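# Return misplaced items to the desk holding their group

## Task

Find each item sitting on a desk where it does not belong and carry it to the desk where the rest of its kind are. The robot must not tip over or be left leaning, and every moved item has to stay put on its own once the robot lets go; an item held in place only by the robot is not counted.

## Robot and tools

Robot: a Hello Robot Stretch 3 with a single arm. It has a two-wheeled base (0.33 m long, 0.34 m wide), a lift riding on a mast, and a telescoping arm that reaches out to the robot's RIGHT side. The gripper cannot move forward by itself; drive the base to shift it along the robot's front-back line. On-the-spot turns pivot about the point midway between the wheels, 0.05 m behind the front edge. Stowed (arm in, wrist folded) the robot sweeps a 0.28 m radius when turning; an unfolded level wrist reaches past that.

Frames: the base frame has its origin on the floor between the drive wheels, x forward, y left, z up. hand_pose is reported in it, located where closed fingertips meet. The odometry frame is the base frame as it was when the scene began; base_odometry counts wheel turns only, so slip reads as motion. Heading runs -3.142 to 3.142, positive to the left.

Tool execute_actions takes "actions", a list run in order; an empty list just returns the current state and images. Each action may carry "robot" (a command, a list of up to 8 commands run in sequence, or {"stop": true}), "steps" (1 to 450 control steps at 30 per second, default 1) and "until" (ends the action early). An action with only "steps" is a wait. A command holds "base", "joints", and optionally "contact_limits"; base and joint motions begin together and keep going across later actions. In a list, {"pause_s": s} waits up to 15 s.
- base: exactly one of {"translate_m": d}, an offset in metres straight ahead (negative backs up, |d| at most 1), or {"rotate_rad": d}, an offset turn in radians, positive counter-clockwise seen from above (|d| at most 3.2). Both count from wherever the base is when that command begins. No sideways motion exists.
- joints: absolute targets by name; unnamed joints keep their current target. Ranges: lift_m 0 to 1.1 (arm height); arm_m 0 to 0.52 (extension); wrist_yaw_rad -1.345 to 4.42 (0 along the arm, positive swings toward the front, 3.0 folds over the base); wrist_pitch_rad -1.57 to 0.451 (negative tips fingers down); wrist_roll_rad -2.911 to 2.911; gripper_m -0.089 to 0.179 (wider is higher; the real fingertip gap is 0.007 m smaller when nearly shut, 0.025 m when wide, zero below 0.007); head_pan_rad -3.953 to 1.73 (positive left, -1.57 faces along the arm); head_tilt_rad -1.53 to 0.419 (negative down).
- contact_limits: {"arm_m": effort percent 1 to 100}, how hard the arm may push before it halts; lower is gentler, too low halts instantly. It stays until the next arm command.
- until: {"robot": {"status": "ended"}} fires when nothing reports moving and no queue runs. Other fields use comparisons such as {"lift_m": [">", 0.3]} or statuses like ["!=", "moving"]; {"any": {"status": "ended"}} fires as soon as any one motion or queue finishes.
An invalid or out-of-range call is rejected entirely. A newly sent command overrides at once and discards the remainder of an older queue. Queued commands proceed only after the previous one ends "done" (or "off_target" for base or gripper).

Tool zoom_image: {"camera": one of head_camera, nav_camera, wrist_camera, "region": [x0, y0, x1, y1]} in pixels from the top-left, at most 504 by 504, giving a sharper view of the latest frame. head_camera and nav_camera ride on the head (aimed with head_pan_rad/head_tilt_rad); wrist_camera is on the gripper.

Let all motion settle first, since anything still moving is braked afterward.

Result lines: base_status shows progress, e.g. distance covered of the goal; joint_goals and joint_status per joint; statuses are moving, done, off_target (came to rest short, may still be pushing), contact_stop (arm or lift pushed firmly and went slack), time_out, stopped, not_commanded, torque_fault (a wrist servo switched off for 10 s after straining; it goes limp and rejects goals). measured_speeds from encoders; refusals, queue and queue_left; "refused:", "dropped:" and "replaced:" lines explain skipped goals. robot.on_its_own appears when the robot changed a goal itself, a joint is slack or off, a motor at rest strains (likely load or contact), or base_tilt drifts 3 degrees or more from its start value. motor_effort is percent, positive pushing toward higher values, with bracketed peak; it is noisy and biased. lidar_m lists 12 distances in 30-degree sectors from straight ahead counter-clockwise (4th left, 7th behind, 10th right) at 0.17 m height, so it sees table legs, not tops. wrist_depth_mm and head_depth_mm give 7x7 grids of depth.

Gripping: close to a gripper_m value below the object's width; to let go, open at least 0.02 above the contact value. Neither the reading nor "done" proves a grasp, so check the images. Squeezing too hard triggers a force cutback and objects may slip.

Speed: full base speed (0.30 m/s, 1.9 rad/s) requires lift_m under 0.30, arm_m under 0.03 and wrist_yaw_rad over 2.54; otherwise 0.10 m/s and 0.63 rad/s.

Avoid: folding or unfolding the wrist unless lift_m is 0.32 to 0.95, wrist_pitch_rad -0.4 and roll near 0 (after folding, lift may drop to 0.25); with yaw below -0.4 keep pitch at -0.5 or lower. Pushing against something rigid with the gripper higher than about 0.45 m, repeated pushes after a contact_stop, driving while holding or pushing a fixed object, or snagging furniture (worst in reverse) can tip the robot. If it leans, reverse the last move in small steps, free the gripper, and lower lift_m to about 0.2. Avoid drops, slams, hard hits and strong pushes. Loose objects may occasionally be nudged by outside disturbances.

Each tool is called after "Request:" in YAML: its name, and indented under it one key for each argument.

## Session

Request:
execute_actions:
  actions: []

Scene clock: 0.00 s.
robot.base_odometry: x=+0.000 y=+0.000 heading=+0.000 (m, m, rad; robot's odometry frame)
robot.turned_by_wheels: +0.000 (rad since the last result)
robot.turned_by_imu: +0.000 (rad since the last result)
robot.base_tilt: forward=-0.7 right=-0.1 (deg)
robot.lidar_m: 0.74 1.59 1.54 1.33 1.05 1.04 1.12 1.67 1.79 0.88 0.69 0.69
robot.head_depth_mm: 653 657 661 661 665 665 670 / 704 710 710 712 714 719 722 / 761 761 768 770 771 775 781 / 827 829 830 837 838 847 847 / 1986 2114 2094 2114 2142 2159 2082 / 1851 1926 1912 1912 1927 1938 1926 / 1717 1739 1729 1722 1749 1754 1753
robot.base_status: not_commanded
robot.joint_positions: lift_m=+0.385 arm_m=-0.003 wrist_yaw_rad=+2.875 wrist_pitch_rad=-0.318 wrist_roll_rad=+0.011 gripper_m=+0.037 head_pan_rad=+0.007 head_tilt_rad=-0.022
robot.joint_goals: lift_m=+0.385 arm_m=-0.003 wrist_yaw_rad=+2.875 wrist_pitch_rad=-0.318 wrist_roll_rad=+0.011 gripper_m=+0.037 head_pan_rad=+0.007 head_tilt_rad=-0.022
robot.joint_status: lift_m=not_commanded arm_m=not_commanded wrist_yaw_rad=not_commanded wrist_pitch_rad=not_commanded wrist_roll_rad=not_commanded gripper_m=not_commanded head_pan_rad=not_commanded head_tilt_rad=not_commanded
robot.measured_speeds: translate_m=+0.000 rotate_rad=+0.000 lift_m=+0.000 arm_m=+0.000 wrist_yaw_rad=+0.000 wrist_pitch_rad=+0.000 wrist_roll_rad=+0.000 head_pan_rad=+0.000 head_tilt_rad=+0.000
robot: refusals=0 queue=idle queue_left=0
robot.motor_effort: left_wheel=+1 right_wheel=-1 lift_m=+24 arm_m=+0 wrist_yaw_rad=+1 wrist_pitch_rad=+8 wrist_roll_rad=+1 gripper_m=+0 head_pan_rad=+0 head_tilt_rad=+2 (%)
robot.hand_pose: x=+0.0408 y=+0.0853 z=+0.4204 quat_wxyz=(+0.204, +0.710, +0.017, +0.674) (m; robot's base frame)
robot.wrist_depth_mm: - - - - - - - / - - - - - - - / - - - - - - - / 937 - - - - - - / 890 - 850 826 852 796 807 / 701 - 721 681 - 680 665 / 590 575 574 579 572 569 565
pictures: head_camera (sideways: a quarter turn clockwise sets it upright), nav_camera (sideways: a quarter turn counterclockwise sets it upright), wrist_camera
camera_calibration (this result's frames):
head_camera: T_world_to_cam=[[-0.0378896, 0.00140372, -0.999281, 1.31828], [-0.0588677, 0.998259, 0.00363436, 0.000845409], [0.997546, 0.0589631, -0.037741, 0.00369697], [0, 0, 0, 1]] pos_world=[0.0463107, -0.00291241, 1.31746]
nav_camera: T_world_to_cam=[[0.0832337, -0.0178983, 0.996369, -1.25384], [-0.0326123, -0.999352, -0.0152275, 0.0738891], [0.995996, -0.0312264, -0.0837635, 0.05857], [0, 0, 0, 1]] pos_world=[0.0484362, 0.0532285, 1.25532]
wrist_camera: T_world_to_cam=[[0.953912, -0.297997, -0.0353516, 0.00221131], [-0.173333, -0.450986, -0.875538, 0.444568], [0.244965, 0.841314, -0.481854, 0.283803], [0, 0, 0, 1]] pos_world=[0.00542697, -0.0376148, 0.526066]
Images, in order (width x height): head_camera 896x504, nav_camera 672x504, wrist_camera 644x364.

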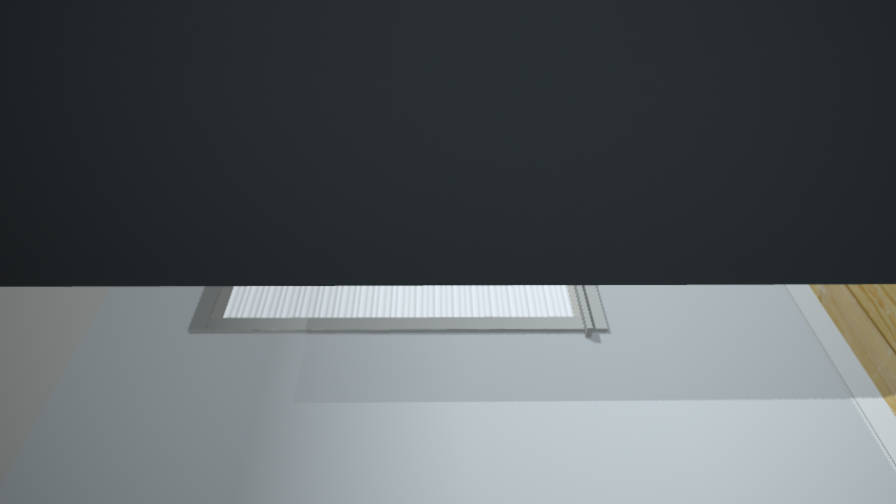

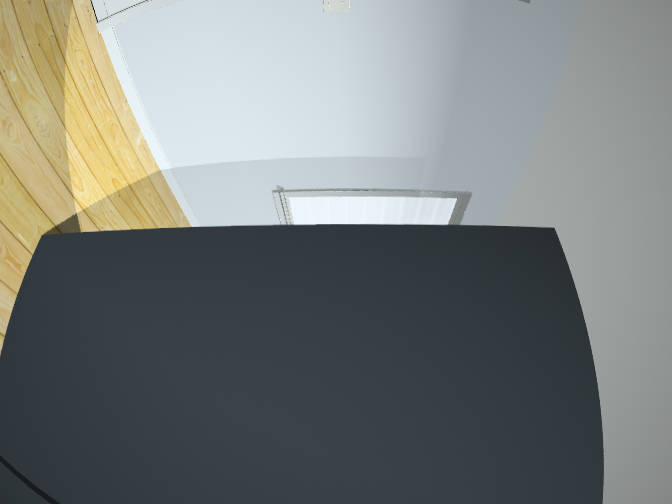

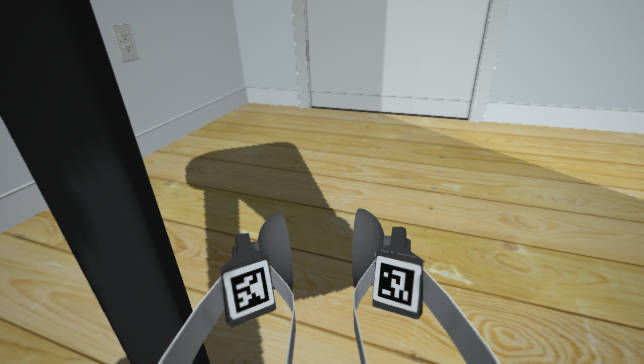

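Request:
execute_actions:
  actions:
    - {"robot":{"joints":{"head_pan_rad":-2.2,"head_tilt_rad":-0.3,"lift_m":0.25,"wrist_yaw_rad":3.0}},"steps":150,"until":{"robot":{"status":"ended"}}}

Scene clock: 4.50 s.
robot.base_odometry: x=+0.000 y=+0.000 heading=+0.000 (m, m, rad; robot's odometry frame)
robot.turned_by_wheels: +0.000 (rad since the last result)
robot.turned_by_imu: +0.000 (rad since the last result)
robot.base_tilt: forward=-0.7 right=-0.1 (deg)
robot.lidar_m: 0.74 1.59 1.54 1.34 1.05 1.04 1.12 1.67 1.79 0.89 0.70 0.69
robot.head_depth_mm: 1870 1976 2052 2194 2279 1940 1527 / 1888 1978 2052 2191 2317 1940 1522 / 1882 1969 2087 2220 2335 1952 1524 / 1886 1977 2080 2194 2326 1944 1533 / 1898 2031 2086 2232 2316 1959 1530 / 1917 2004 2114 1787 2170 1963 1532 / 1804 1807 1795 1710 1810 1799 1545
robot.base_status: not_commanded
robot.joint_positions: lift_m=+0.250 arm_m=-0.003 wrist_yaw_rad=+2.996 wrist_pitch_rad=-0.318 wrist_roll_rad=+0.011 gripper_m=+0.037 head_pan_rad=-2.193 head_tilt_rad=-0.296
robot.joint_goals: lift_m=+0.250 arm_m=-0.003 wrist_yaw_rad=+3.000 wrist_pitch_rad=-0.318 wrist_roll_rad=+0.011 gripper_m=+0.037 head_pan_rad=-2.200 head_tilt_rad=-0.300
robot.joint_status: lift_m=done arm_m=not_commanded wrist_yaw_rad=done wrist_pitch_rad=not_commanded wrist_roll_rad=not_commanded gripper_m=not_commanded head_pan_rad=done head_tilt_rad=done
robot.measured_speeds: translate_m=+0.000 rotate_rad=+0.000 lift_m=+0.000 arm_m=+0.000 wrist_yaw_rad=+0.000 wrist_pitch_rad=+0.000 wrist_roll_rad=+0.000 head_pan_rad=+0.000 head_tilt_rad=+0.000
robot: refusals=0 queue=done queue_left=0
robot.motor_effort: left_wheel=+0(0) right_wheel=-1(1) lift_m=+16(22) arm_m=+0(1) wrist_yaw_rad=+3(4) wrist_pitch_rad=+9(9) wrist_roll_rad=+1(1) gripper_m=+0(0) head_pan_rad=-4(44) head_tilt_rad=-1(18) (%)
robot.hand_pose: x=+0.0129 y=+0.0911 z=+0.2861 quat_wxyz=(+0.163, +0.708, +0.060, +0.685) (m; robot's base frame)
robot.wrist_depth_mm: 818 - - - - - - / 873 - - - - - - / 897 - - - - - - / 832 795 794 772 774 778 739 / 637 649 649 616 626 611 589 / 528 519 - 521 - 502 505 / 457 - - - 427 427 417
pictures: head_camera (sideways: a quarter turn clockwise sets it upright), nav_camera (sideways: a quarter turn counterclockwise sets it upright), wrist_camera
camera_calibration (this result's frames):
head_camera: T_world_to_cam=[[0.180449, 0.248801, -0.951597, 1.25451], [0.839895, -0.542469, 0.0174354, -0.0226007], [-0.511874, -0.802387, -0.306855, 0.363199], [0, 0, 0, 1]] pos_world=[-0.0214818, -0.0329583, 1.30563]
nav_camera: T_world_to_cam=[[-0.219031, -0.273726, 0.936536, -1.17376], [-0.787087, 0.61683, -0.00379453, 0.0636035], [-0.576645, -0.737967, -0.350551, 0.415413], [0, 0, 0, 1]] pos_world=[0.0325186, -0.0539594, 1.24513]
wrist_camera: T_world_to_cam=[[0.982938, -0.18051, -0.0353312, 0.0147936], [-0.117611, -0.469119, -0.875268, 0.325578], [0.14142, 0.86449, -0.482345, 0.220413], [0, 0, 0, 1]] pos_world=[-0.00742022, -0.0351395, 0.391806]
Images, in order (width x height): head_camera 896x504, nav_camera 672x504, wrist_camera 644x364.

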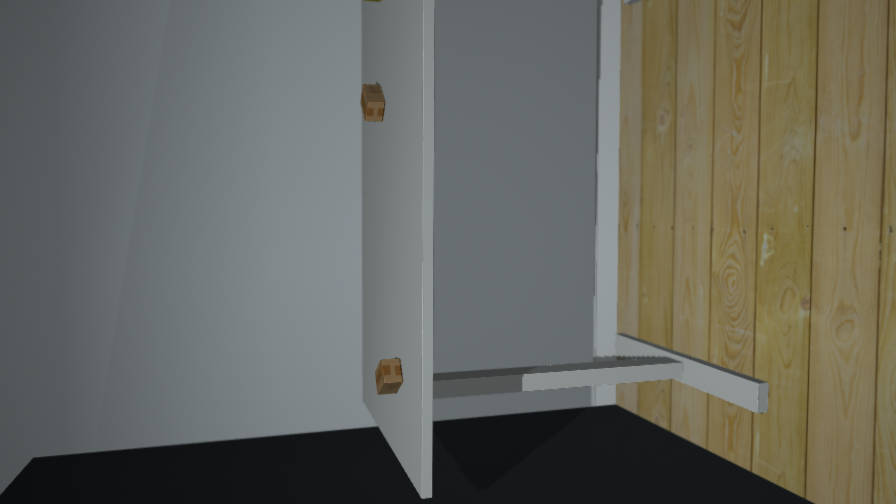

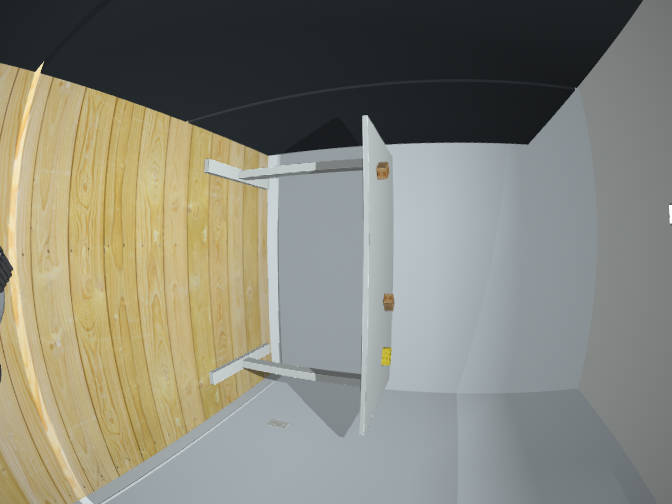

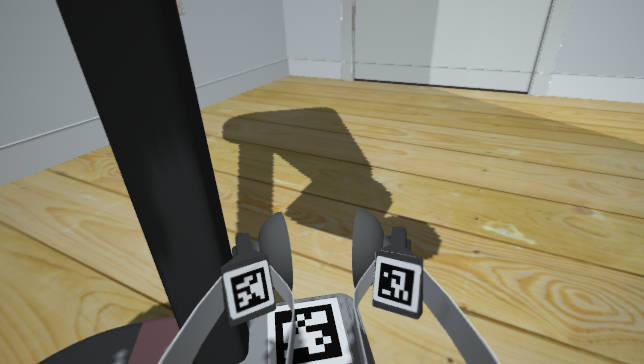

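Request:
execute_actions:
  actions:
    - {"robot":[{"base":{"rotate_rad":0.377}},{"base":{"translate_m":-1.0}},{"base":{"translate_m":-0.69}},{"base":{"rotate_rad":-0.677},"joints":{"head_pan_rad":-1.57,"head_tilt_rad":-0.7}}],"steps":450,"until":{"robot":{"status":"ended"}}}

Scene clock: 30.97 s.
robot.base_odometry: x=-1.571 y=-0.622 heading=-0.299 (m, m, rad; robot's odometry frame)
robot.turned_by_wheels: -0.299 (rad since the last result)
robot.turned_by_imu: +0.331 (rad since the last result)
robot.base_tilt: forward=-0.7 right=+0.0 (deg)
robot.lidar_m: 1.94 1.43 0.39 0.27 0.25 0.25 0.33 0.57 1.06 1.37 1.48 1.50
robot.head_depth_mm: 1135 963 677 523 426 1271 1167 / 1262 976 684 526 447 1358 1172 / 1389 986 689 530 1536 1369 1180 / 1466 992 692 571 1634 1360 1177 / 1403 1003 696 1829 1628 1372 1184 / 1334 1013 811 1843 1633 1367 1189 / 1267 1086 1537 1715 1651 1381 1185
robot.base_status: off_target (rotate_rad -0.6756 of -0.6770)
robot.joint_positions: lift_m=+0.250 arm_m=-0.003 wrist_yaw_rad=+3.001 wrist_pitch_rad=-0.320 wrist_roll_rad=+0.010 gripper_m=+0.037 head_pan_rad=-1.577 head_tilt_rad=-0.693
robot.joint_goals: lift_m=+0.250 arm_m=-0.003 wrist_yaw_rad=+3.000 wrist_pitch_rad=-0.320 wrist_roll_rad=+0.010 gripper_m=+0.037 head_pan_rad=-1.570 head_tilt_rad=-0.700
robot.joint_status: lift_m=done arm_m=not_commanded wrist_yaw_rad=done wrist_pitch_rad=not_commanded wrist_roll_rad=not_commanded gripper_m=not_commanded head_pan_rad=done head_tilt_rad=done
robot.measured_speeds: translate_m=+0.000 rotate_rad=+0.000 lift_m=+0.000 arm_m=+0.000 wrist_yaw_rad=+0.000 wrist_pitch_rad=+0.000 wrist_roll_rad=+0.000 head_pan_rad=+0.000 head_tilt_rad=+0.000
robot: refusals=0 queue=done queue_left=0
robot.on_its_own: right_wheel is at rest, and its effort (-58) is outside its rest range (-18 to +18)
robot.motor_effort: left_wheel=+16(88) right_wheel=-58(100) lift_m=+24(33) arm_m=+0(4) wrist_yaw_rad=+0(10) wrist_pitch_rad=+10(15) wrist_roll_rad=+1(1) gripper_m=+0(0) head_pan_rad=+3(39) head_tilt_rad=-2(24) (%)
robot.hand_pose: x=+0.0118 y=+0.0911 z=+0.2853 quat_wxyz=(+0.162, +0.707, +0.063, +0.685) (m; robot's base frame)
robot.wrist_depth_mm: 204 - 278 345 451 661 - / 214 - 301 371 505 735 - / 226 - 323 403 553 823 - / 232 257 346 428 593 741 730 / 245 275 364 458 598 596 593 / 258 296 - 478 - 494 489 / 267 - - - 427 420 414
pictures: head_camera (sideways: a quarter turn clockwise sets it upright), nav_camera (sideways: a quarter turn counterclockwise sets it upright), wrist_camera
camera_calibration (this result's frames):
head_camera: T_world_to_cam=[[0.00578796, 0.650983, -0.75907, 1.00448], [0.99889, 0.0317138, 0.0348146, -0.0461827], [0.0467367, -0.758429, -0.650077, 0.806379], [0, 0, 0, 1]] pos_world=[0.00263002, -0.0408561, 1.28829]
nav_camera: T_world_to_cam=[[-0.022832, -0.684481, 0.728673, -0.903904], [-0.998804, 0.0471459, 0.0129905, 0.0430451], [-0.0432457, -0.727504, -0.684739, 0.846964], [0, 0, 0, 1]] pos_world=[0.0589833, -0.00456431, 1.23804]
wrist_camera: T_world_to_cam=[[0.983804, -0.175871, -0.0346305, 0.0152029], [-0.114998, -0.471075, -0.874565, 0.324717], [0.137497, 0.864383, -0.48367, 0.220616], [0, 0, 0, 1]] pos_world=[-0.00794901, -0.0350564, 0.391218]
Images, in order (width x height): head_camera 896x504, nav_camera 672x504, wrist_camera 644x364.

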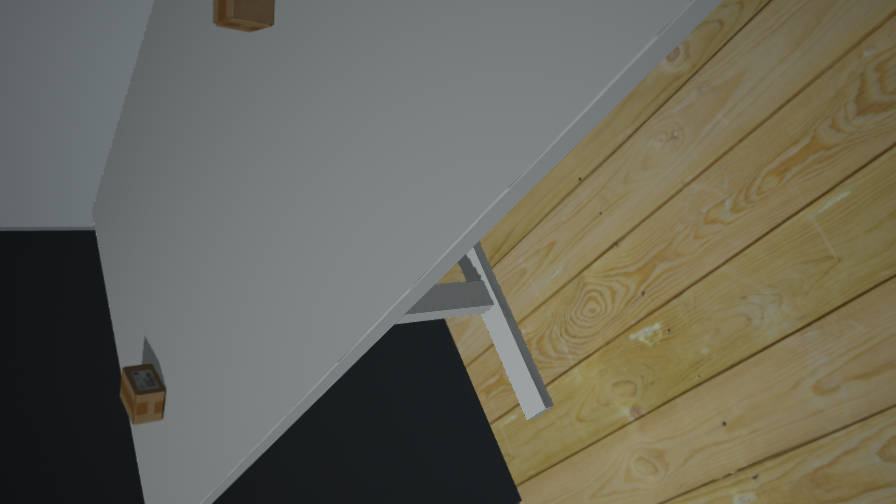

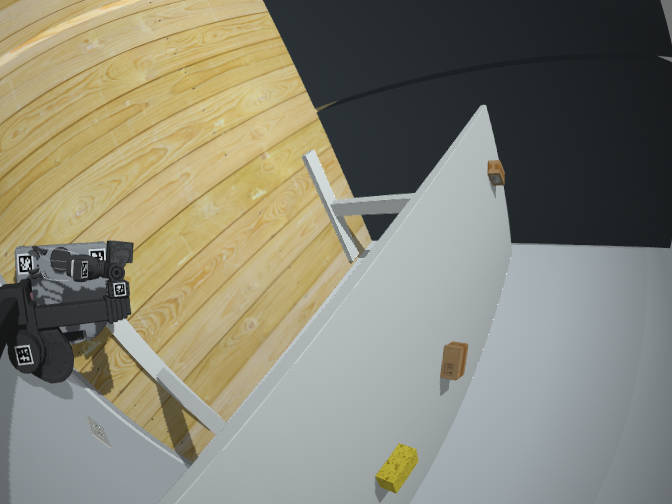

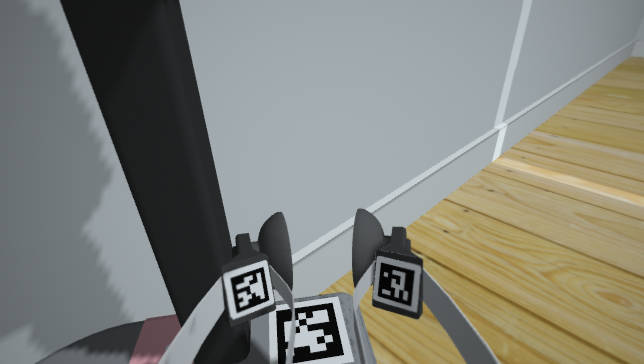

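Request:
execute_actions:
  actions:
    - {"robot":{"base":{"rotate_rad":0.08}},"steps":150,"until":{"robot":{"status":"ended"}}}
    - {"robot":{"base":{"rotate_rad":0.08}},"steps":150,"until":{"robot":{"status":"ended"}}}

Scene clock: 38.73 s.
robot.base_odometry: x=-1.571 y=-0.622 heading=-0.140 (m, m, rad; robot's odometry frame)
robot.turned_by_wheels: +0.159 (rad since the last result)
robot.turned_by_imu: +0.152 (rad since the last result)
robot.base_tilt: forward=-0.8 right=-0.2 (deg)
robot.lidar_m: 2.24 0.78 0.33 0.25 0.25 0.26 0.38 0.57 1.11 1.37 1.48 1.57
robot.head_depth_mm: 1311 967 679 523 438 1349 1167 / 1451 978 681 526 1524 1349 1176 / 1426 981 687 588 1621 1361 1175 / 1360 989 723 1852 1638 1365 1171 / 1333 1005 1667 1859 1634 1364 1186 / 1270 1314 1580 1791 1633 1365 1185 / 1222 1357 1512 1710 1652 1372 1193
robot.base_status: off_target (rotate_rad +0.0788 of +0.0800)
robot.joint_positions: lift_m=+0.250 arm_m=-0.003 wrist_yaw_rad=+3.001 wrist_pitch_rad=-0.320 wrist_roll_rad=+0.010 gripper_m=+0.037 head_pan_rad=-1.577 head_tilt_rad=-0.693
robot.joint_goals: lift_m=+0.250 arm_m=-0.003 wrist_yaw_rad=+3.000 wrist_pitch_rad=-0.320 wrist_roll_rad=+0.010 gripper_m=+0.037 head_pan_rad=-1.570 head_tilt_rad=-0.700
robot.joint_status: lift_m=done arm_m=not_commanded wrist_yaw_rad=done wrist_pitch_rad=not_commanded wrist_roll_rad=not_commanded gripper_m=not_commanded head_pan_rad=done head_tilt_rad=done
robot.measured_speeds: translate_m=+0.000 rotate_rad=+0.000 lift_m=+0.000 arm_m=+0.000 wrist_yaw_rad=+0.000 wrist_pitch_rad=+0.000 wrist_roll_rad=+0.000 head_pan_rad=+0.000 head_tilt_rad=+0.000
robot: refusals=0 queue=done queue_left=0
robot.on_its_own: left_wheel is at rest, and its effort (-43) is outside its rest range (-18 to +18)
robot.motor_effort: left_wheel=-43(51) right_wheel=+4(58) lift_m=+23(24) arm_m=-1(0) wrist_yaw_rad=-1(1) wrist_pitch_rad=+10(10) wrist_roll_rad=+1(2) gripper_m=+0(0) head_pan_rad=+3(4) head_tilt_rad=-3(2) (%)
robot.hand_pose: x=+0.0118 y=+0.0911 z=+0.2853 quat_wxyz=(+0.162, +0.707, +0.063, +0.685) (m; robot's base frame)
robot.wrist_depth_mm: 205 - 265 308 377 469 645 / 217 - 283 334 408 527 735 / 228 - 307 356 450 592 843 / 239 261 331 388 498 632 742 / 253 276 348 424 547 589 579 / 269 301 - 436 - 495 482 / 279 - - - 425 423 419
pictures: head_camera (sideways: a quarter turn clockwise sets it upright), nav_camera (sideways: a quarter turn counterclockwise sets it upright), wrist_camera
camera_calibration (this result's frames):
head_camera: T_world_to_cam=[[0.00563581, 0.651118, -0.758955, 1.00434], [0.998883, 0.0319424, 0.0348213, -0.0461913], [0.0469156, -0.758304, -0.650211, 0.806552], [0, 0, 0, 1]] pos_world=[0.00263963, -0.0408545, 1.28828]
nav_camera: T_world_to_cam=[[-0.0226719, -0.684615, 0.728552, -0.903747], [-0.998815, 0.0469089, 0.0129977, 0.0430358], [-0.043074, -0.727394, -0.684867, 0.84713], [0, 0, 0, 1]] pos_world=[0.0589844, -0.00454062, 1.23804]
wrist_camera: T_world_to_cam=[[0.983804, -0.175871, -0.0346305, 0.0152029], [-0.114997, -0.471075, -0.874565, 0.324717], [0.137497, 0.864383, -0.48367, 0.220616], [0, 0, 0, 1]] pos_world=[-0.00794904, -0.0350567, 0.391218]
Images, in order (width x height): head_camera 896x504, nav_camera 672x504, wrist_camera 644x364.

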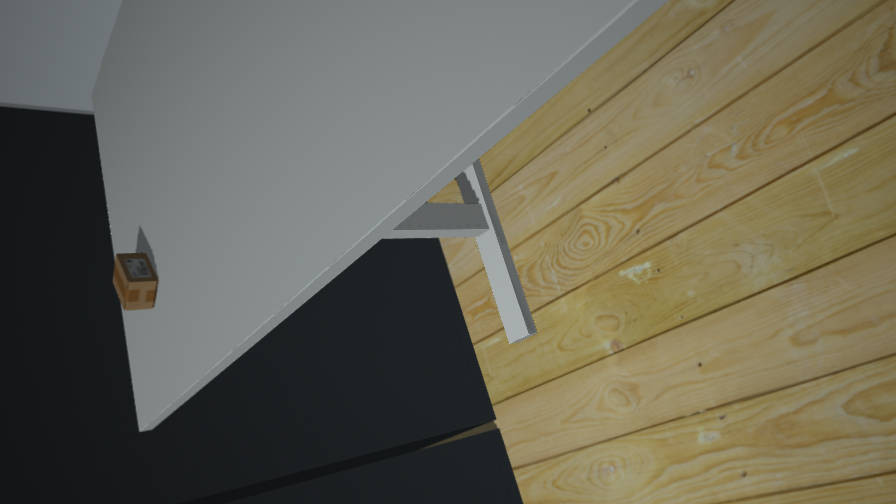

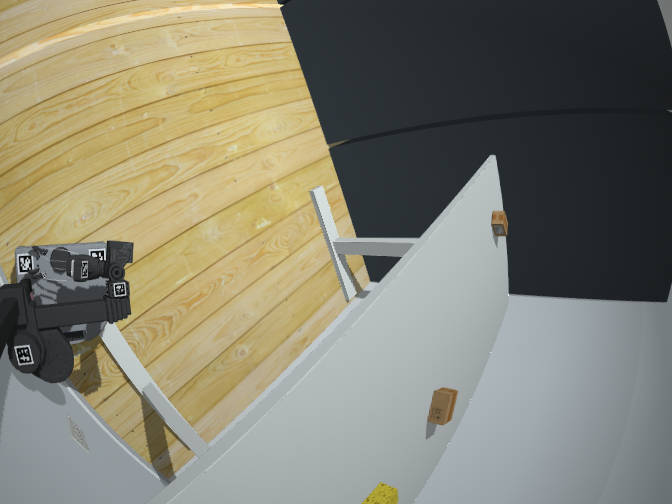

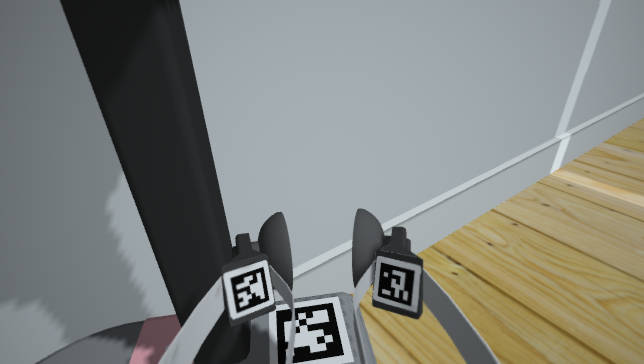

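Request:
execute_actions:
  actions:
    - {"robot":{"base":{"translate_m":0.1}},"steps":150,"until":{"robot":{"status":"ended"}}}
    - {"robot":{"base":{"translate_m":0.15}},"steps":150,"until":{"robot":{"status":"ended"}}}

Scene clock: 47.93 s.
robot.base_odometry: x=-1.324 y=-0.657 heading=-0.139 (m, m, rad; robot's odometry frame)
robot.turned_by_wheels: +0.001 (rad since the last result)
robot.turned_by_imu: +0.002 (rad since the last result)
robot.base_tilt: forward=-0.7 right=-0.1 (deg)
robot.lidar_m: 2.51 1.12 0.48 0.37 0.36 0.38 0.55 0.80 1.35 1.39 1.37 1.45
robot.head_depth_mm: 1429 972 776 1900 1592 1353 1176 / 1383 976 1531 1794 1606 1349 1180 / 1323 1052 1710 1897 1630 1366 1185 / 1275 1407 1621 1828 1622 1369 1183 / 1234 1366 1546 1771 1616 1368 1178 / 1182 1306 1472 1648 1632 1373 1190 / 1132 1247 1390 1568 1631 1376 1192
robot.base_status: done (translate_m +0.1500 of +0.1500)
robot.joint_positions: lift_m=+0.250 arm_m=-0.003 wrist_yaw_rad=+3.001 wrist_pitch_rad=-0.320 wrist_roll_rad=+0.010 gripper_m=+0.037 head_pan_rad=-1.577 head_tilt_rad=-0.693
robot.joint_goals: lift_m=+0.250 arm_m=-0.003 wrist_yaw_rad=+3.000 wrist_pitch_rad=-0.320 wrist_roll_rad=+0.010 gripper_m=+0.037 head_pan_rad=-1.570 head_tilt_rad=-0.700
robot.joint_status: lift_m=done arm_m=not_commanded wrist_yaw_rad=done wrist_pitch_rad=not_commanded wrist_roll_rad=not_commanded gripper_m=not_commanded head_pan_rad=done head_tilt_rad=done
robot.measured_speeds: translate_m=+0.000 rotate_rad=+0.000 lift_m=+0.000 arm_m=+0.000 wrist_yaw_rad=+0.000 wrist_pitch_rad=+0.000 wrist_roll_rad=+0.000 head_pan_rad=+0.000 head_tilt_rad=+0.000
robot: refusals=0 queue=done queue_left=0
robot.motor_effort: left_wheel=-1(44) right_wheel=+0(13) lift_m=+24(24) arm_m=-1(1) wrist_yaw_rad=+0(0) wrist_pitch_rad=+9(9) wrist_roll_rad=+1(1) gripper_m=+0(0) head_pan_rad=+3(3) head_tilt_rad=-2(2) (%)
robot.hand_pose: x=+0.0118 y=+0.0911 z=+0.2853 quat_wxyz=(+0.162, +0.707, +0.063, +0.685) (m; robot's base frame)
robot.wrist_depth_mm: 286 - 367 434 523 651 878 / 298 - 391 457 577 726 - / 313 - 422 498 630 805 976 / 334 361 456 532 660 758 732 / 347 386 484 566 621 595 591 / 365 412 - 524 - 494 486 / 379 - - - 427 424 421
pictures: head_camera (sideways: a quarter turn clockwise sets it upright), nav_camera (sideways: a quarter turn counterclockwise sets it upright), wrist_camera
camera_calibration (this result's frames):
head_camera: T_world_to_cam=[[0.00563751, 0.651117, -0.758957, 1.00434], [0.998883, 0.0319398, 0.0348212, -0.0461912], [0.0469136, -0.758305, -0.650209, 0.80655], [0, 0, 0, 1]] pos_world=[0.00263953, -0.0408545, 1.28828]
nav_camera: T_world_to_cam=[[-0.0226737, -0.684614, 0.728553, -0.903749], [-0.998814, 0.0469116, 0.0129977, 0.0430359], [-0.0430759, -0.727395, -0.684866, 0.847129], [0, 0, 0, 1]] pos_world=[0.0589844, -0.00454088, 1.23804]
wrist_camera: T_world_to_cam=[[0.983804, -0.175871, -0.0346304, 0.0152029], [-0.114998, -0.471075, -0.874565, 0.324717], [0.137497, 0.864383, -0.48367, 0.220616], [0, 0, 0, 1]] pos_world=[-0.00794902, -0.0350568, 0.391218]
Images, in order (width x height): head_camera 896x504, nav_camera 672x504, wrist_camera 644x364.

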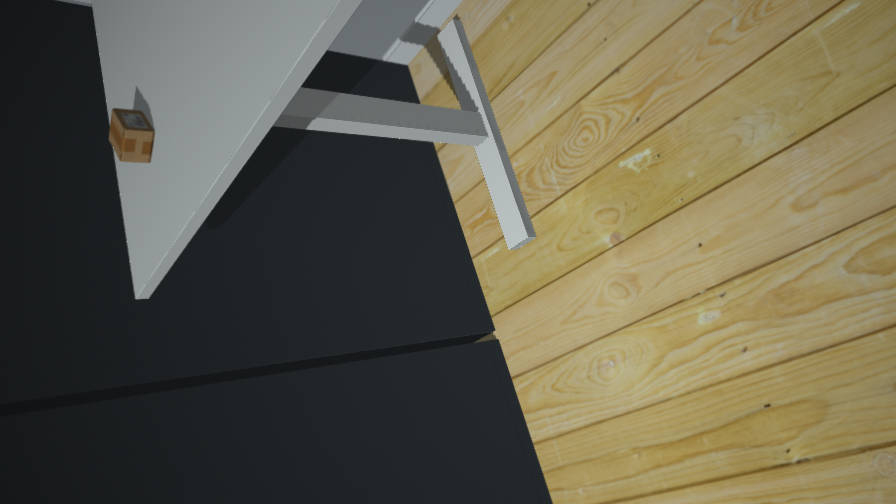

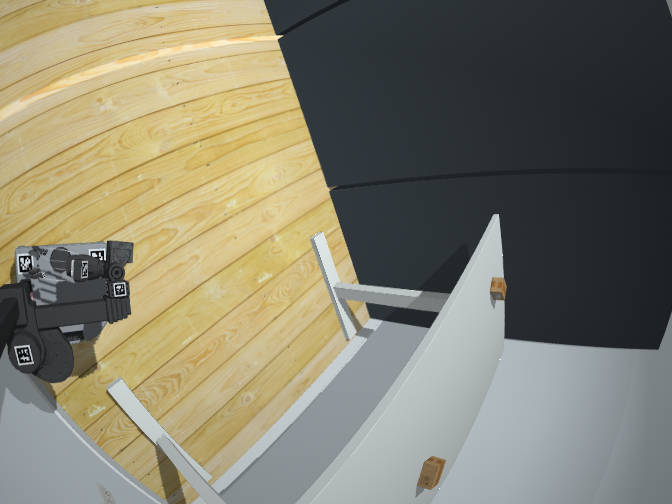

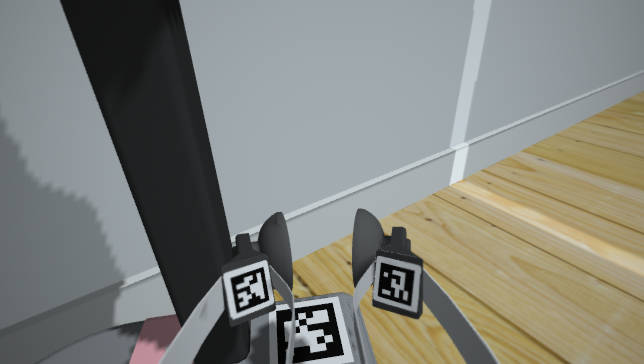

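Request:
execute_actions:
  actions:
    - {"robot":[{"base":{"translate_m":0.1}},{"base":{"rotate_rad":-1.08}},{"joints":{"head_pan_rad":-2.2,"head_tilt_rad":-0.6}}],"steps":300,"until":{"robot":{"status":"ended"}}}

Scene clock: 64.90 s.
robot.base_odometry: x=-1.225 y=-0.671 heading=-1.219 (m, m, rad; robot's odometry frame)
robot.turned_by_wheels: -1.080 (rad since the last result)
robot.turned_by_imu: -1.094 (rad since the last result)
robot.base_tilt: forward=-0.7 right=-0.1 (deg)
robot.lidar_m: 1.32 1.39 1.94 1.41 0.55 0.41 0.40 0.42 0.59 0.90 1.43 1.36
robot.head_depth_mm: 432 465 502 548 601 665 744 / 481 523 572 629 701 792 906 / 544 598 661 741 842 974 1137 / 628 698 786 902 1062 1268 1222 / 738 837 964 1083 1411 1449 1228 / 894 1046 1042 691 1690 1373 1225 / 1107 1236 852 638 1551 1421 1230
robot.base_status: done (rotate_rad -1.0799 of -1.0800)
robot.joint_positions: lift_m=+0.250 arm_m=-0.003 wrist_yaw_rad=+3.001 wrist_pitch_rad=-0.320 wrist_roll_rad=+0.010 gripper_m=+0.037 head_pan_rad=-2.193 head_tilt_rad=-0.607
robot.joint_goals: lift_m=+0.250 arm_m=-0.003 wrist_yaw_rad=+3.000 wrist_pitch_rad=-0.320 wrist_roll_rad=+0.010 gripper_m=+0.037 head_pan_rad=-2.200 head_tilt_rad=-0.600
robot.joint_status: lift_m=done arm_m=not_commanded wrist_yaw_rad=done wrist_pitch_rad=not_commanded wrist_roll_rad=not_commanded gripper_m=not_commanded head_pan_rad=done head_tilt_rad=done
robot.measured_speeds: translate_m=+0.000 rotate_rad=+0.000 lift_m=+0.000 arm_m=+0.000 wrist_yaw_rad=+0.000 wrist_pitch_rad=+0.000 wrist_roll_rad=+0.000 head_pan_rad=+0.000 head_tilt_rad=+0.000
robot: refusals=0 queue=done queue_left=0
robot.motor_effort: left_wheel=+2(10) right_wheel=-3(11) lift_m=+23(24) arm_m=+0(1) wrist_yaw_rad=+0(1) wrist_pitch_rad=+10(9) wrist_roll_rad=+1(1) gripper_m=+0(0) head_pan_rad=-4(38) head_tilt_rad=+3(13) (%)
robot.hand_pose: x=+0.0118 y=+0.0911 z=+0.2853 quat_wxyz=(+0.162, +0.707, +0.063, +0.685) (m; robot's base frame)
robot.wrist_depth_mm: 563 - - - - - - / 565 - - - - - - / 565 - - - - - - / 552 704 798 767 758 740 740 / 541 643 647 605 637 607 590 / 502 516 - 527 - 503 493 / 449 - - - 428 424 418
pictures: head_camera (sideways: a quarter turn clockwise sets it upright), nav_camera (sideways: a quarter turn counterclockwise sets it upright), wrist_camera
camera_calibration (this result's frames):
head_camera: T_world_to_cam=[[0.341148, 0.472983, -0.812345, 1.07189], [0.835463, -0.548648, 0.0314099, -0.0407571], [-0.430836, -0.6894, -0.58233, 0.721162], [0, 0, 0, 1]] pos_world=[-0.0209187, -0.0321754, 1.29198]
nav_camera: T_world_to_cam=[[-0.375862, -0.492515, 0.784957, -0.975111], [-0.787621, 0.616088, 0.00942186, 0.0464016], [-0.488243, -0.614707, -0.619479, 0.764791], [0, 0, 0, 1]] pos_world=[0.0434437, -0.0387215, 1.23875]
wrist_camera: T_world_to_cam=[[0.983804, -0.175871, -0.0346303, 0.0152011], [-0.114997, -0.471075, -0.874565, 0.324713], [0.137497, 0.864383, -0.48367, 0.220624], [0, 0, 0, 1]] pos_world=[-0.00794905, -0.0350667, 0.391218]
Images, in order (width x height): head_camera 896x504, nav_camera 672x504, wrist_camera 644x364.

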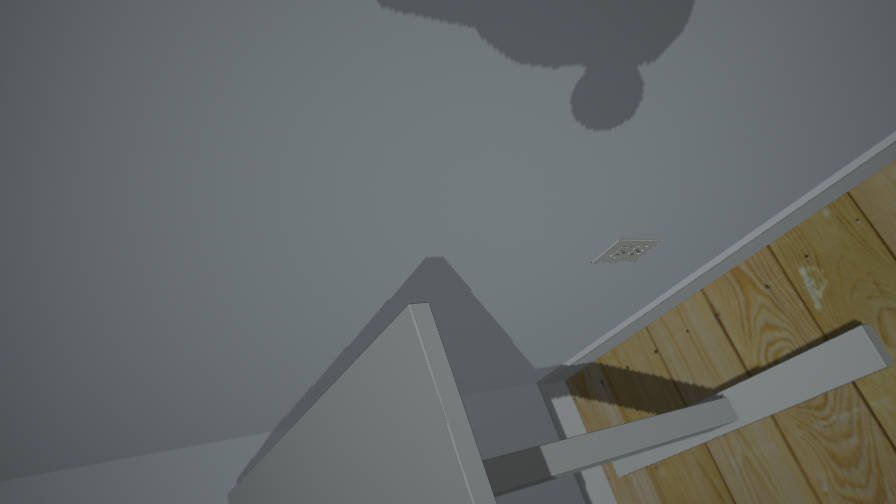

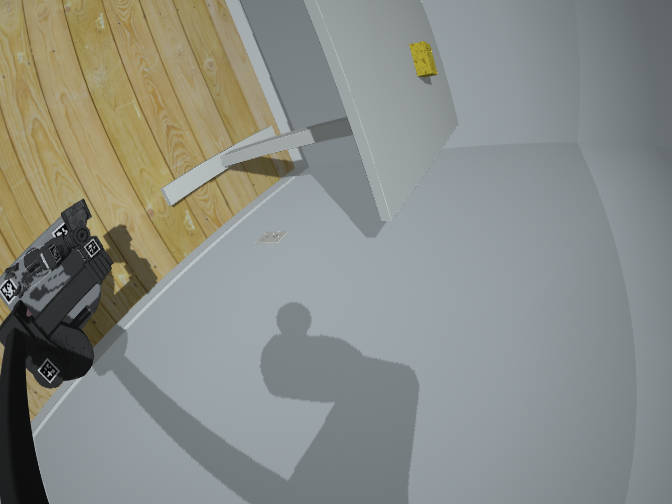

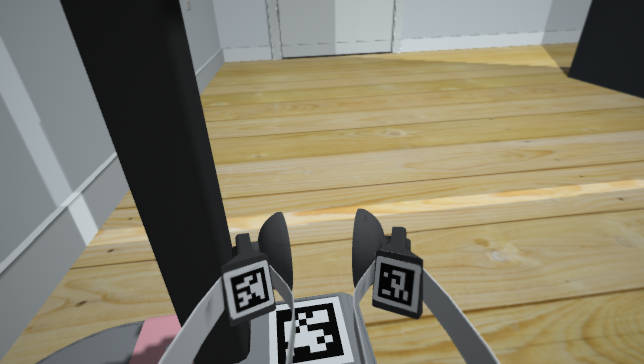

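Request:
execute_actions:
  actions:
    - {"robot":{"joints":{"head_pan_rad":-1.3,"head_tilt_rad":-0.5}},"steps":150,"until":{"robot":{"status":"ended"}}}

Scene clock: 69.67 s.
robot.base_odometry: x=-1.225 y=-0.671 heading=-1.219 (m, m, rad; robot's odometry frame)
robot.turned_by_wheels: +0.000 (rad since the last result)
robot.turned_by_imu: +0.000 (rad since the last result)
robot.base_tilt: forward=-0.8 right=-0.1 (deg)
robot.lidar_m: 1.32 1.39 1.95 1.40 0.55 0.41 0.40 0.42 0.59 0.90 1.43 1.36
robot.head_depth_mm: 1101 1189 932 704 1566 1546 1233 / 1124 1223 1078 707 1632 1546 1289 / 1165 1272 1088 709 1695 1551 1297 / 1202 1306 1006 713 1772 1559 1292 / 1237 1357 1101 756 1819 1570 1288 / 1280 1409 1111 804 1883 1569 1305 / 1325 1454 1120 804 1944 1585 1304
robot.base_status: done (rotate_rad -1.0799 of -1.0800)
robot.joint_positions: lift_m=+0.250 arm_m=-0.003 wrist_yaw_rad=+3.001 wrist_pitch_rad=-0.320 wrist_roll_rad=+0.010 gripper_m=+0.037 head_pan_rad=-1.307 head_tilt_rad=-0.508
robot.joint_goals: lift_m=+0.250 arm_m=-0.003 wrist_yaw_rad=+3.000 wrist_pitch_rad=-0.320 wrist_roll_rad=+0.010 gripper_m=+0.037 head_pan_rad=-1.300 head_tilt_rad=-0.500
robot.joint_status: lift_m=done arm_m=not_commanded wrist_yaw_rad=done wrist_pitch_rad=not_commanded wrist_roll_rad=not_commanded gripper_m=not_commanded head_pan_rad=done head_tilt_rad=done
robot.measured_speeds: translate_m=+0.000 rotate_rad=+0.000 lift_m=+0.000 arm_m=+0.000 wrist_yaw_rad=+0.000 wrist_pitch_rad=+0.000 wrist_roll_rad=+0.000 head_pan_rad=+0.000 head_tilt_rad=+0.000
robot: refusals=0 queue=done queue_left=0
robot.motor_effort: left_wheel=+1(2) right_wheel=-3(3) lift_m=+23(24) arm_m=+0(1) wrist_yaw_rad=-1(1) wrist_pitch_rad=+9(9) wrist_roll_rad=+1(1) gripper_m=+1(0) head_pan_rad=+4(42) head_tilt_rad=+4(12) (%)
robot.hand_pose: x=+0.0118 y=+0.0911 z=+0.2853 quat_wxyz=(+0.162, +0.707, +0.063, +0.685) (m; robot's base frame)
robot.wrist_depth_mm: 561 - - - - - - / 568 - - - - - - / 557 - - - - - - / 547 699 826 779 783 768 731 / 538 633 655 615 623 586 589 / 516 517 - 529 - 494 487 / 452 - - - 426 424 421
pictures: head_camera (sideways: a quarter turn clockwise sets it upright), nav_camera (sideways: a quarter turn counterclockwise sets it upright), wrist_camera
camera_calibration (this result's frames):
head_camera: T_world_to_cam=[[-0.128698, 0.483418, -0.865877, 1.14455], [0.952784, 0.302425, 0.0272285, -0.0360328], [0.275026, -0.82149, -0.499515, 0.60911], [0, 0, 0, 1]] pos_world=[0.0141119, -0.0420228, 1.29628]
nav_camera: T_world_to_cam=[[0.122509, -0.525093, 0.842181, -1.05275], [-0.975665, -0.219205, 0.00525342, 0.0529746], [0.181852, -0.82233, -0.53917, 0.656224], [0, 0, 0, 1]] pos_world=[0.0613216, -0.0015498, 1.24015]
wrist_camera: T_world_to_cam=[[0.983804, -0.175871, -0.0346303, 0.0152011], [-0.114997, -0.471075, -0.874565, 0.324713], [0.137497, 0.864383, -0.48367, 0.220624], [0, 0, 0, 1]] pos_world=[-0.00794905, -0.0350667, 0.391218]
Images, in order (width x height): head_camera 896x504, nav_camera 672x504, wrist_camera 644x364.

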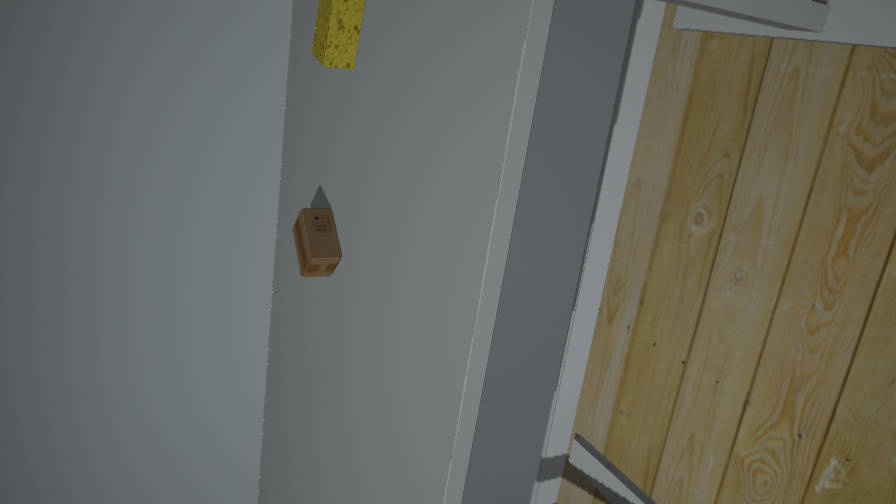

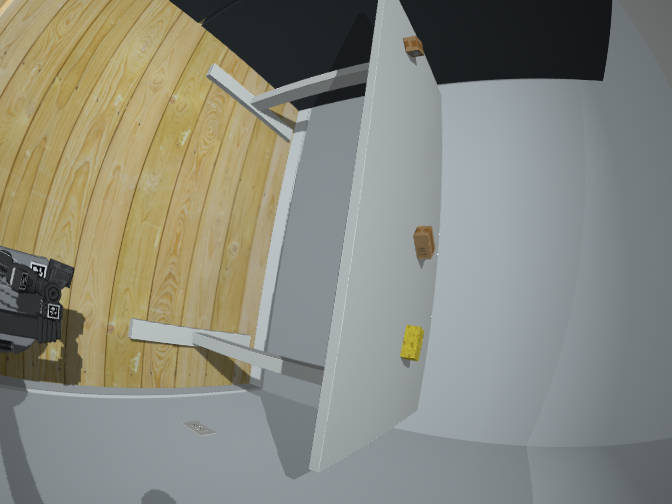

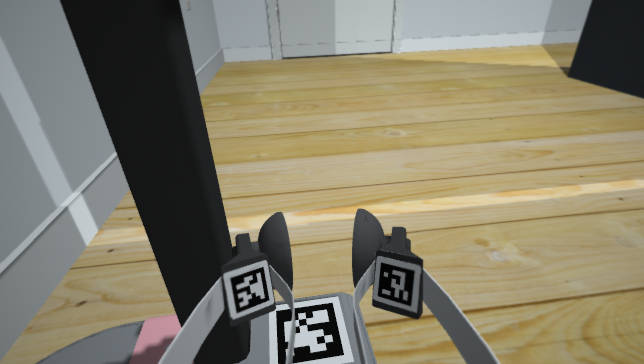

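Request:
execute_actions:
  actions:
    - {"robot":[{"base":{"rotate_rad":-0.4}},{"base":{"translate_m":0.39}},{"base":{"rotate_rad":0.4}},{"base":{"translate_m":-0.36}},{"joints":{"lift_m":0.9,"wrist_pitch_rad":-0.4}},{"joints":{"wrist_yaw_rad":0,"gripper_m":0.17,"head_pan_rad":-1.57,"head_tilt_rad":-0.7}}],"steps":450,"until":{"robot":{"status":"ended"}}}

Scene clock: 103.87 s.
robot.base_odometry: x=-1.367 y=-0.722 heading=-1.219 (m, m, rad; robot's odometry frame)
robot.turned_by_wheels: +0.000 (rad since the last result)
robot.turned_by_imu: +0.001 (rad since the last result)
robot.base_tilt: forward=-0.8 right=-0.1 (deg)
robot.lidar_m: 1.32 1.39 1.94 1.42 0.56 0.42 0.41 0.43 0.60 0.74 1.26 1.32
robot.head_depth_mm: 973 1046 1072 705 524 1422 1284 / 996 1078 1079 708 526 1507 1356 / 1032 1116 1092 709 530 1563 1376 / 1064 1155 1094 715 551 1561 1297 / 1103 1204 1110 716 576 1564 1300 / 1136 1244 1118 722 602 1566 1302 / 1175 1291 1118 727 1726 1573 1311
robot.base_status: done (translate_m -0.3600 of -0.3600)
robot.joint_positions: lift_m=+0.900 arm_m=-0.003 wrist_yaw_rad=+3.001 wrist_pitch_rad=-0.414 wrist_roll_rad=+0.010 gripper_m=+0.037 head_pan_rad=-1.307 head_tilt_rad=-0.507
robot.joint_goals: lift_m=+0.900 arm_m=-0.003 wrist_yaw_rad=+3.000 wrist_pitch_rad=-0.400 wrist_roll_rad=+0.010 gripper_m=+0.037 head_pan_rad=-1.300 head_tilt_rad=-0.500
robot.joint_status: lift_m=moving arm_m=not_commanded wrist_yaw_rad=done wrist_pitch_rad=moving wrist_roll_rad=not_commanded gripper_m=not_commanded head_pan_rad=done head_tilt_rad=done
robot.measured_speeds: translate_m=+0.000 rotate_rad=+0.000 lift_m=+0.000 arm_m=+0.000 wrist_yaw_rad=+0.000 wrist_pitch_rad=+0.000 wrist_roll_rad=+0.000 head_pan_rad=+0.000 head_tilt_rad=+0.000
robot: refusals=0 queue=running queue_left=1
robot.motor_effort: left_wheel=-2(10) right_wheel=+1(9) lift_m=+31(32) arm_m=-1(0) wrist_yaw_rad=-1(1) wrist_pitch_rad=+9(10) wrist_roll_rad=+1(1) gripper_m=+0(0) head_pan_rad=+3(3) head_tilt_rad=+3(4) (%)
robot.hand_pose: x=+0.0103 y=+0.0804 z=+0.9132 quat_wxyz=(+0.194, +0.704, +0.095, +0.677) (m; robot's base frame)
robot.wrist_depth_mm: 570 - - - - - - / 567 - - - - - - / 557 703 - - - - - / 558 744 - - - - - / 550 762 - - - - - / 530 790 - - - - - / 513 782 - - - - -
pictures: head_camera (sideways: a quarter turn clockwise sets it upright), nav_camera (sideways: a quarter turn counterclockwise sets it upright), wrist_camera
camera_calibration (this result's frames):
head_camera: T_world_to_cam=[[-0.128683, 0.482675, -0.866294, 1.1451], [0.95267, 0.302788, 0.027192, -0.0359845], [0.275429, -0.821793, -0.498793, 0.608169], [0, 0, 0, 1]] pos_world=[0.0141282, -0.0420244, 1.29632]
nav_camera: T_world_to_cam=[[0.122514, -0.524371, 0.84263, -1.05334], [-0.975587, -0.21955, 0.00521793, 0.0530203], [0.182264, -0.822698, -0.538468, 0.655308], [0, 0, 0, 1]] pos_world=[0.0613356, -0.00157973, 1.24016]
wrist_camera: T_world_to_cam=[[0.983358, -0.179001, -0.0310805, 0.0335547], [-0.12623, -0.550124, -0.825487, 0.830362], [0.130665, 0.815673, -0.563564, 0.610688], [0, 0, 0, 1]] pos_world=[-0.00797507, -0.0353131, 1.03066]
Images, in order (width x height): head_camera 896x504, nav_camera 672x504, wrist_camera 644x364.

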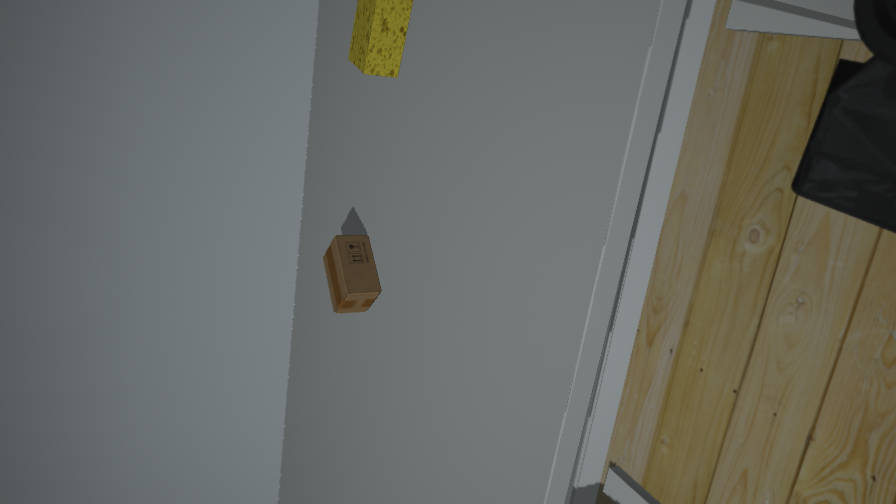

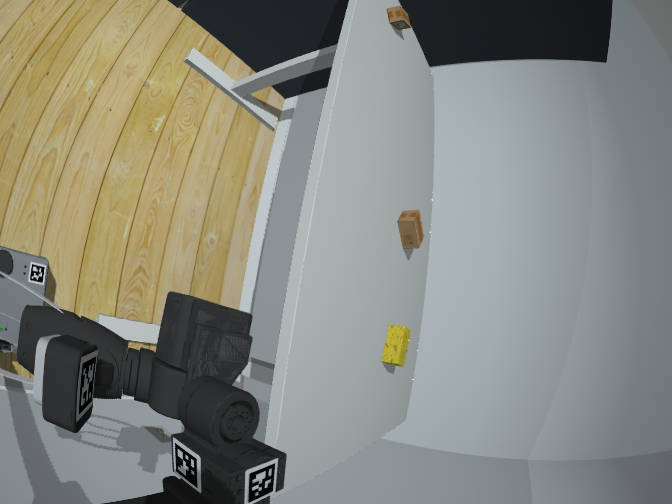

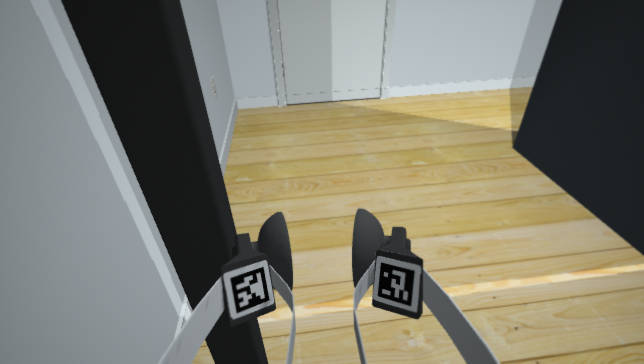

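Request:
execute_actions:
  actions:
    - {"steps":300,"until":{"robot":{"status":"ended"}}}

Scene clock: 106.47 s.
robot.base_odometry: x=-1.367 y=-0.722 heading=-1.219 (m, m, rad; robot's odometry frame)
robot.turned_by_wheels: +0.000 (rad since the last result)
robot.turned_by_imu: +0.000 (rad since the last result)
robot.base_tilt: forward=-0.8 right=-0.1 (deg)
robot.lidar_m: 1.32 1.39 1.94 1.42 0.56 0.42 0.41 0.43 0.59 0.74 1.27 1.31
robot.head_depth_mm: 1006 973 682 525 1458 - - / 1007 983 685 529 1089 - - / 1014 989 688 531 1645 - - / 1024 1000 695 533 1639 1342 1173 / 1030 1010 700 536 1666 1372 1192 / 1038 1014 707 538 1649 1378 1192 / 1036 1030 708 541 1651 1384 1197
robot.base_status: done (translate_m -0.3600 of -0.3600)
robot.joint_positions: lift_m=+0.900 arm_m=-0.003 wrist_yaw_rad=+0.004 wrist_pitch_rad=-0.414 wrist_roll_rad=+0.010 gripper_m=+0.170 head_pan_rad=-1.563 head_tilt_rad=-0.691
robot.joint_goals: lift_m=+0.900 arm_m=-0.003 wrist_yaw_rad=+0.000 wrist_pitch_rad=-0.400 wrist_roll_rad=+0.010 gripper_m=+0.170 head_pan_rad=-1.570 head_tilt_rad=-0.700
robot.joint_status: lift_m=done arm_m=not_commanded wrist_yaw_rad=done wrist_pitch_rad=done wrist_roll_rad=not_commanded gripper_m=done head_pan_rad=done head_tilt_rad=done
robot.measured_speeds: translate_m=+0.000 rotate_rad=+0.000 lift_m=+0.000 arm_m=+0.000 wrist_yaw_rad=+0.000 wrist_pitch_rad=+0.000 wrist_roll_rad=+0.000 head_pan_rad=+0.000 head_tilt_rad=+0.000
robot: refusals=0 queue=done queue_left=0
robot.motor_effort: left_wheel=-1(1) right_wheel=+1(1) lift_m=+32(29) arm_m=-1(1) wrist_yaw_rad=-3(1) wrist_pitch_rad=+7(10) wrist_roll_rad=+1(1) gripper_m=+1(83) head_pan_rad=-4(24) head_tilt_rad=-3(17) (%)
robot.hand_pose: x=-0.0206 y=-0.3672 z=+0.9132 quat_wxyz=(+0.689, +0.146, -0.695, -0.145) (m; robot's base frame)
robot.wrist_depth_mm: 479 453 439 421 397 384 458 / 271 266 258 249 244 239 233 / 188 185 182 179 175 173 168 / 189 186 185 181 179 176 173 / - - - - - 872 497 / - - - - - 923 455 / - - - - - 800 527
pictures: head_camera (sideways: a quarter turn clockwise sets it upright), nav_camera (sideways: a quarter turn counterclockwise sets it upright), wrist_camera
camera_calibration (this result's frames):
head_camera: T_world_to_cam=[[-0.00349929, 0.649691, -0.76019, 1.006], [0.998335, 0.0460362, 0.0347491, -0.0460941], [0.0575725, -0.758803, -0.648771, 0.804614], [0, 0, 0, 1]] pos_world=[0.00321405, -0.0409248, 1.28836]
nav_camera: T_world_to_cam=[[-0.0130642, -0.683482, 0.72985, -0.905498], [-0.999375, 0.0328989, 0.0129202, 0.0431401], [-0.0328419, -0.729226, -0.683485, 0.84527], [0, 0, 0, 1]] pos_world=[0.0590439, -0.00391852, 1.23805]
wrist_camera: T_world_to_cam=[[-0.998888, 0.035461, -0.0310811, 0.0216749], [0.0456571, 0.562571, -0.825488, 0.992333], [-0.0117873, -0.825988, -0.563564, 0.374094], [0, 0, 0, 1]] pos_world=[-0.0192468, -0.250028, 1.03066]
Images, in order (width x height): head_camera 896x504, nav_camera 672x504, wrist_camera 644x364.

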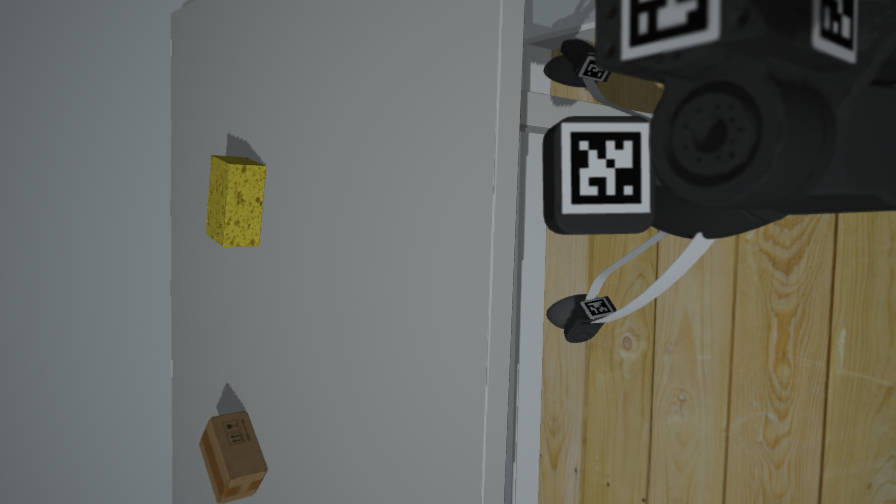

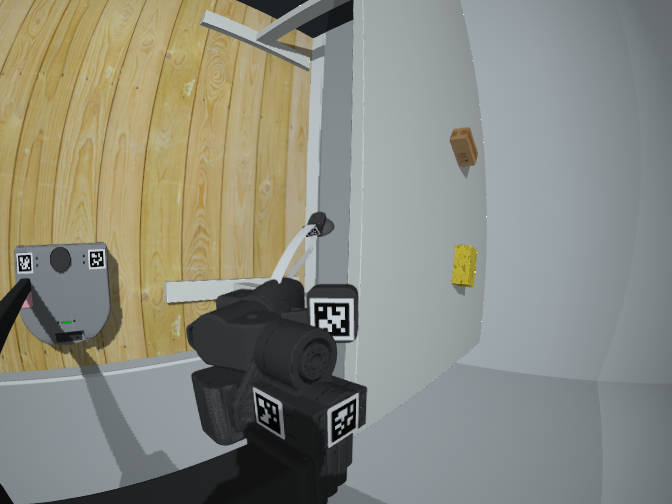

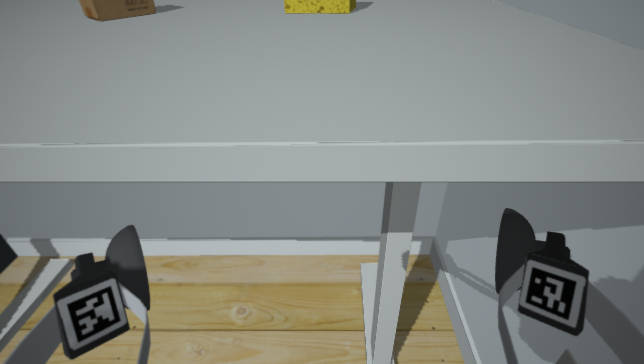

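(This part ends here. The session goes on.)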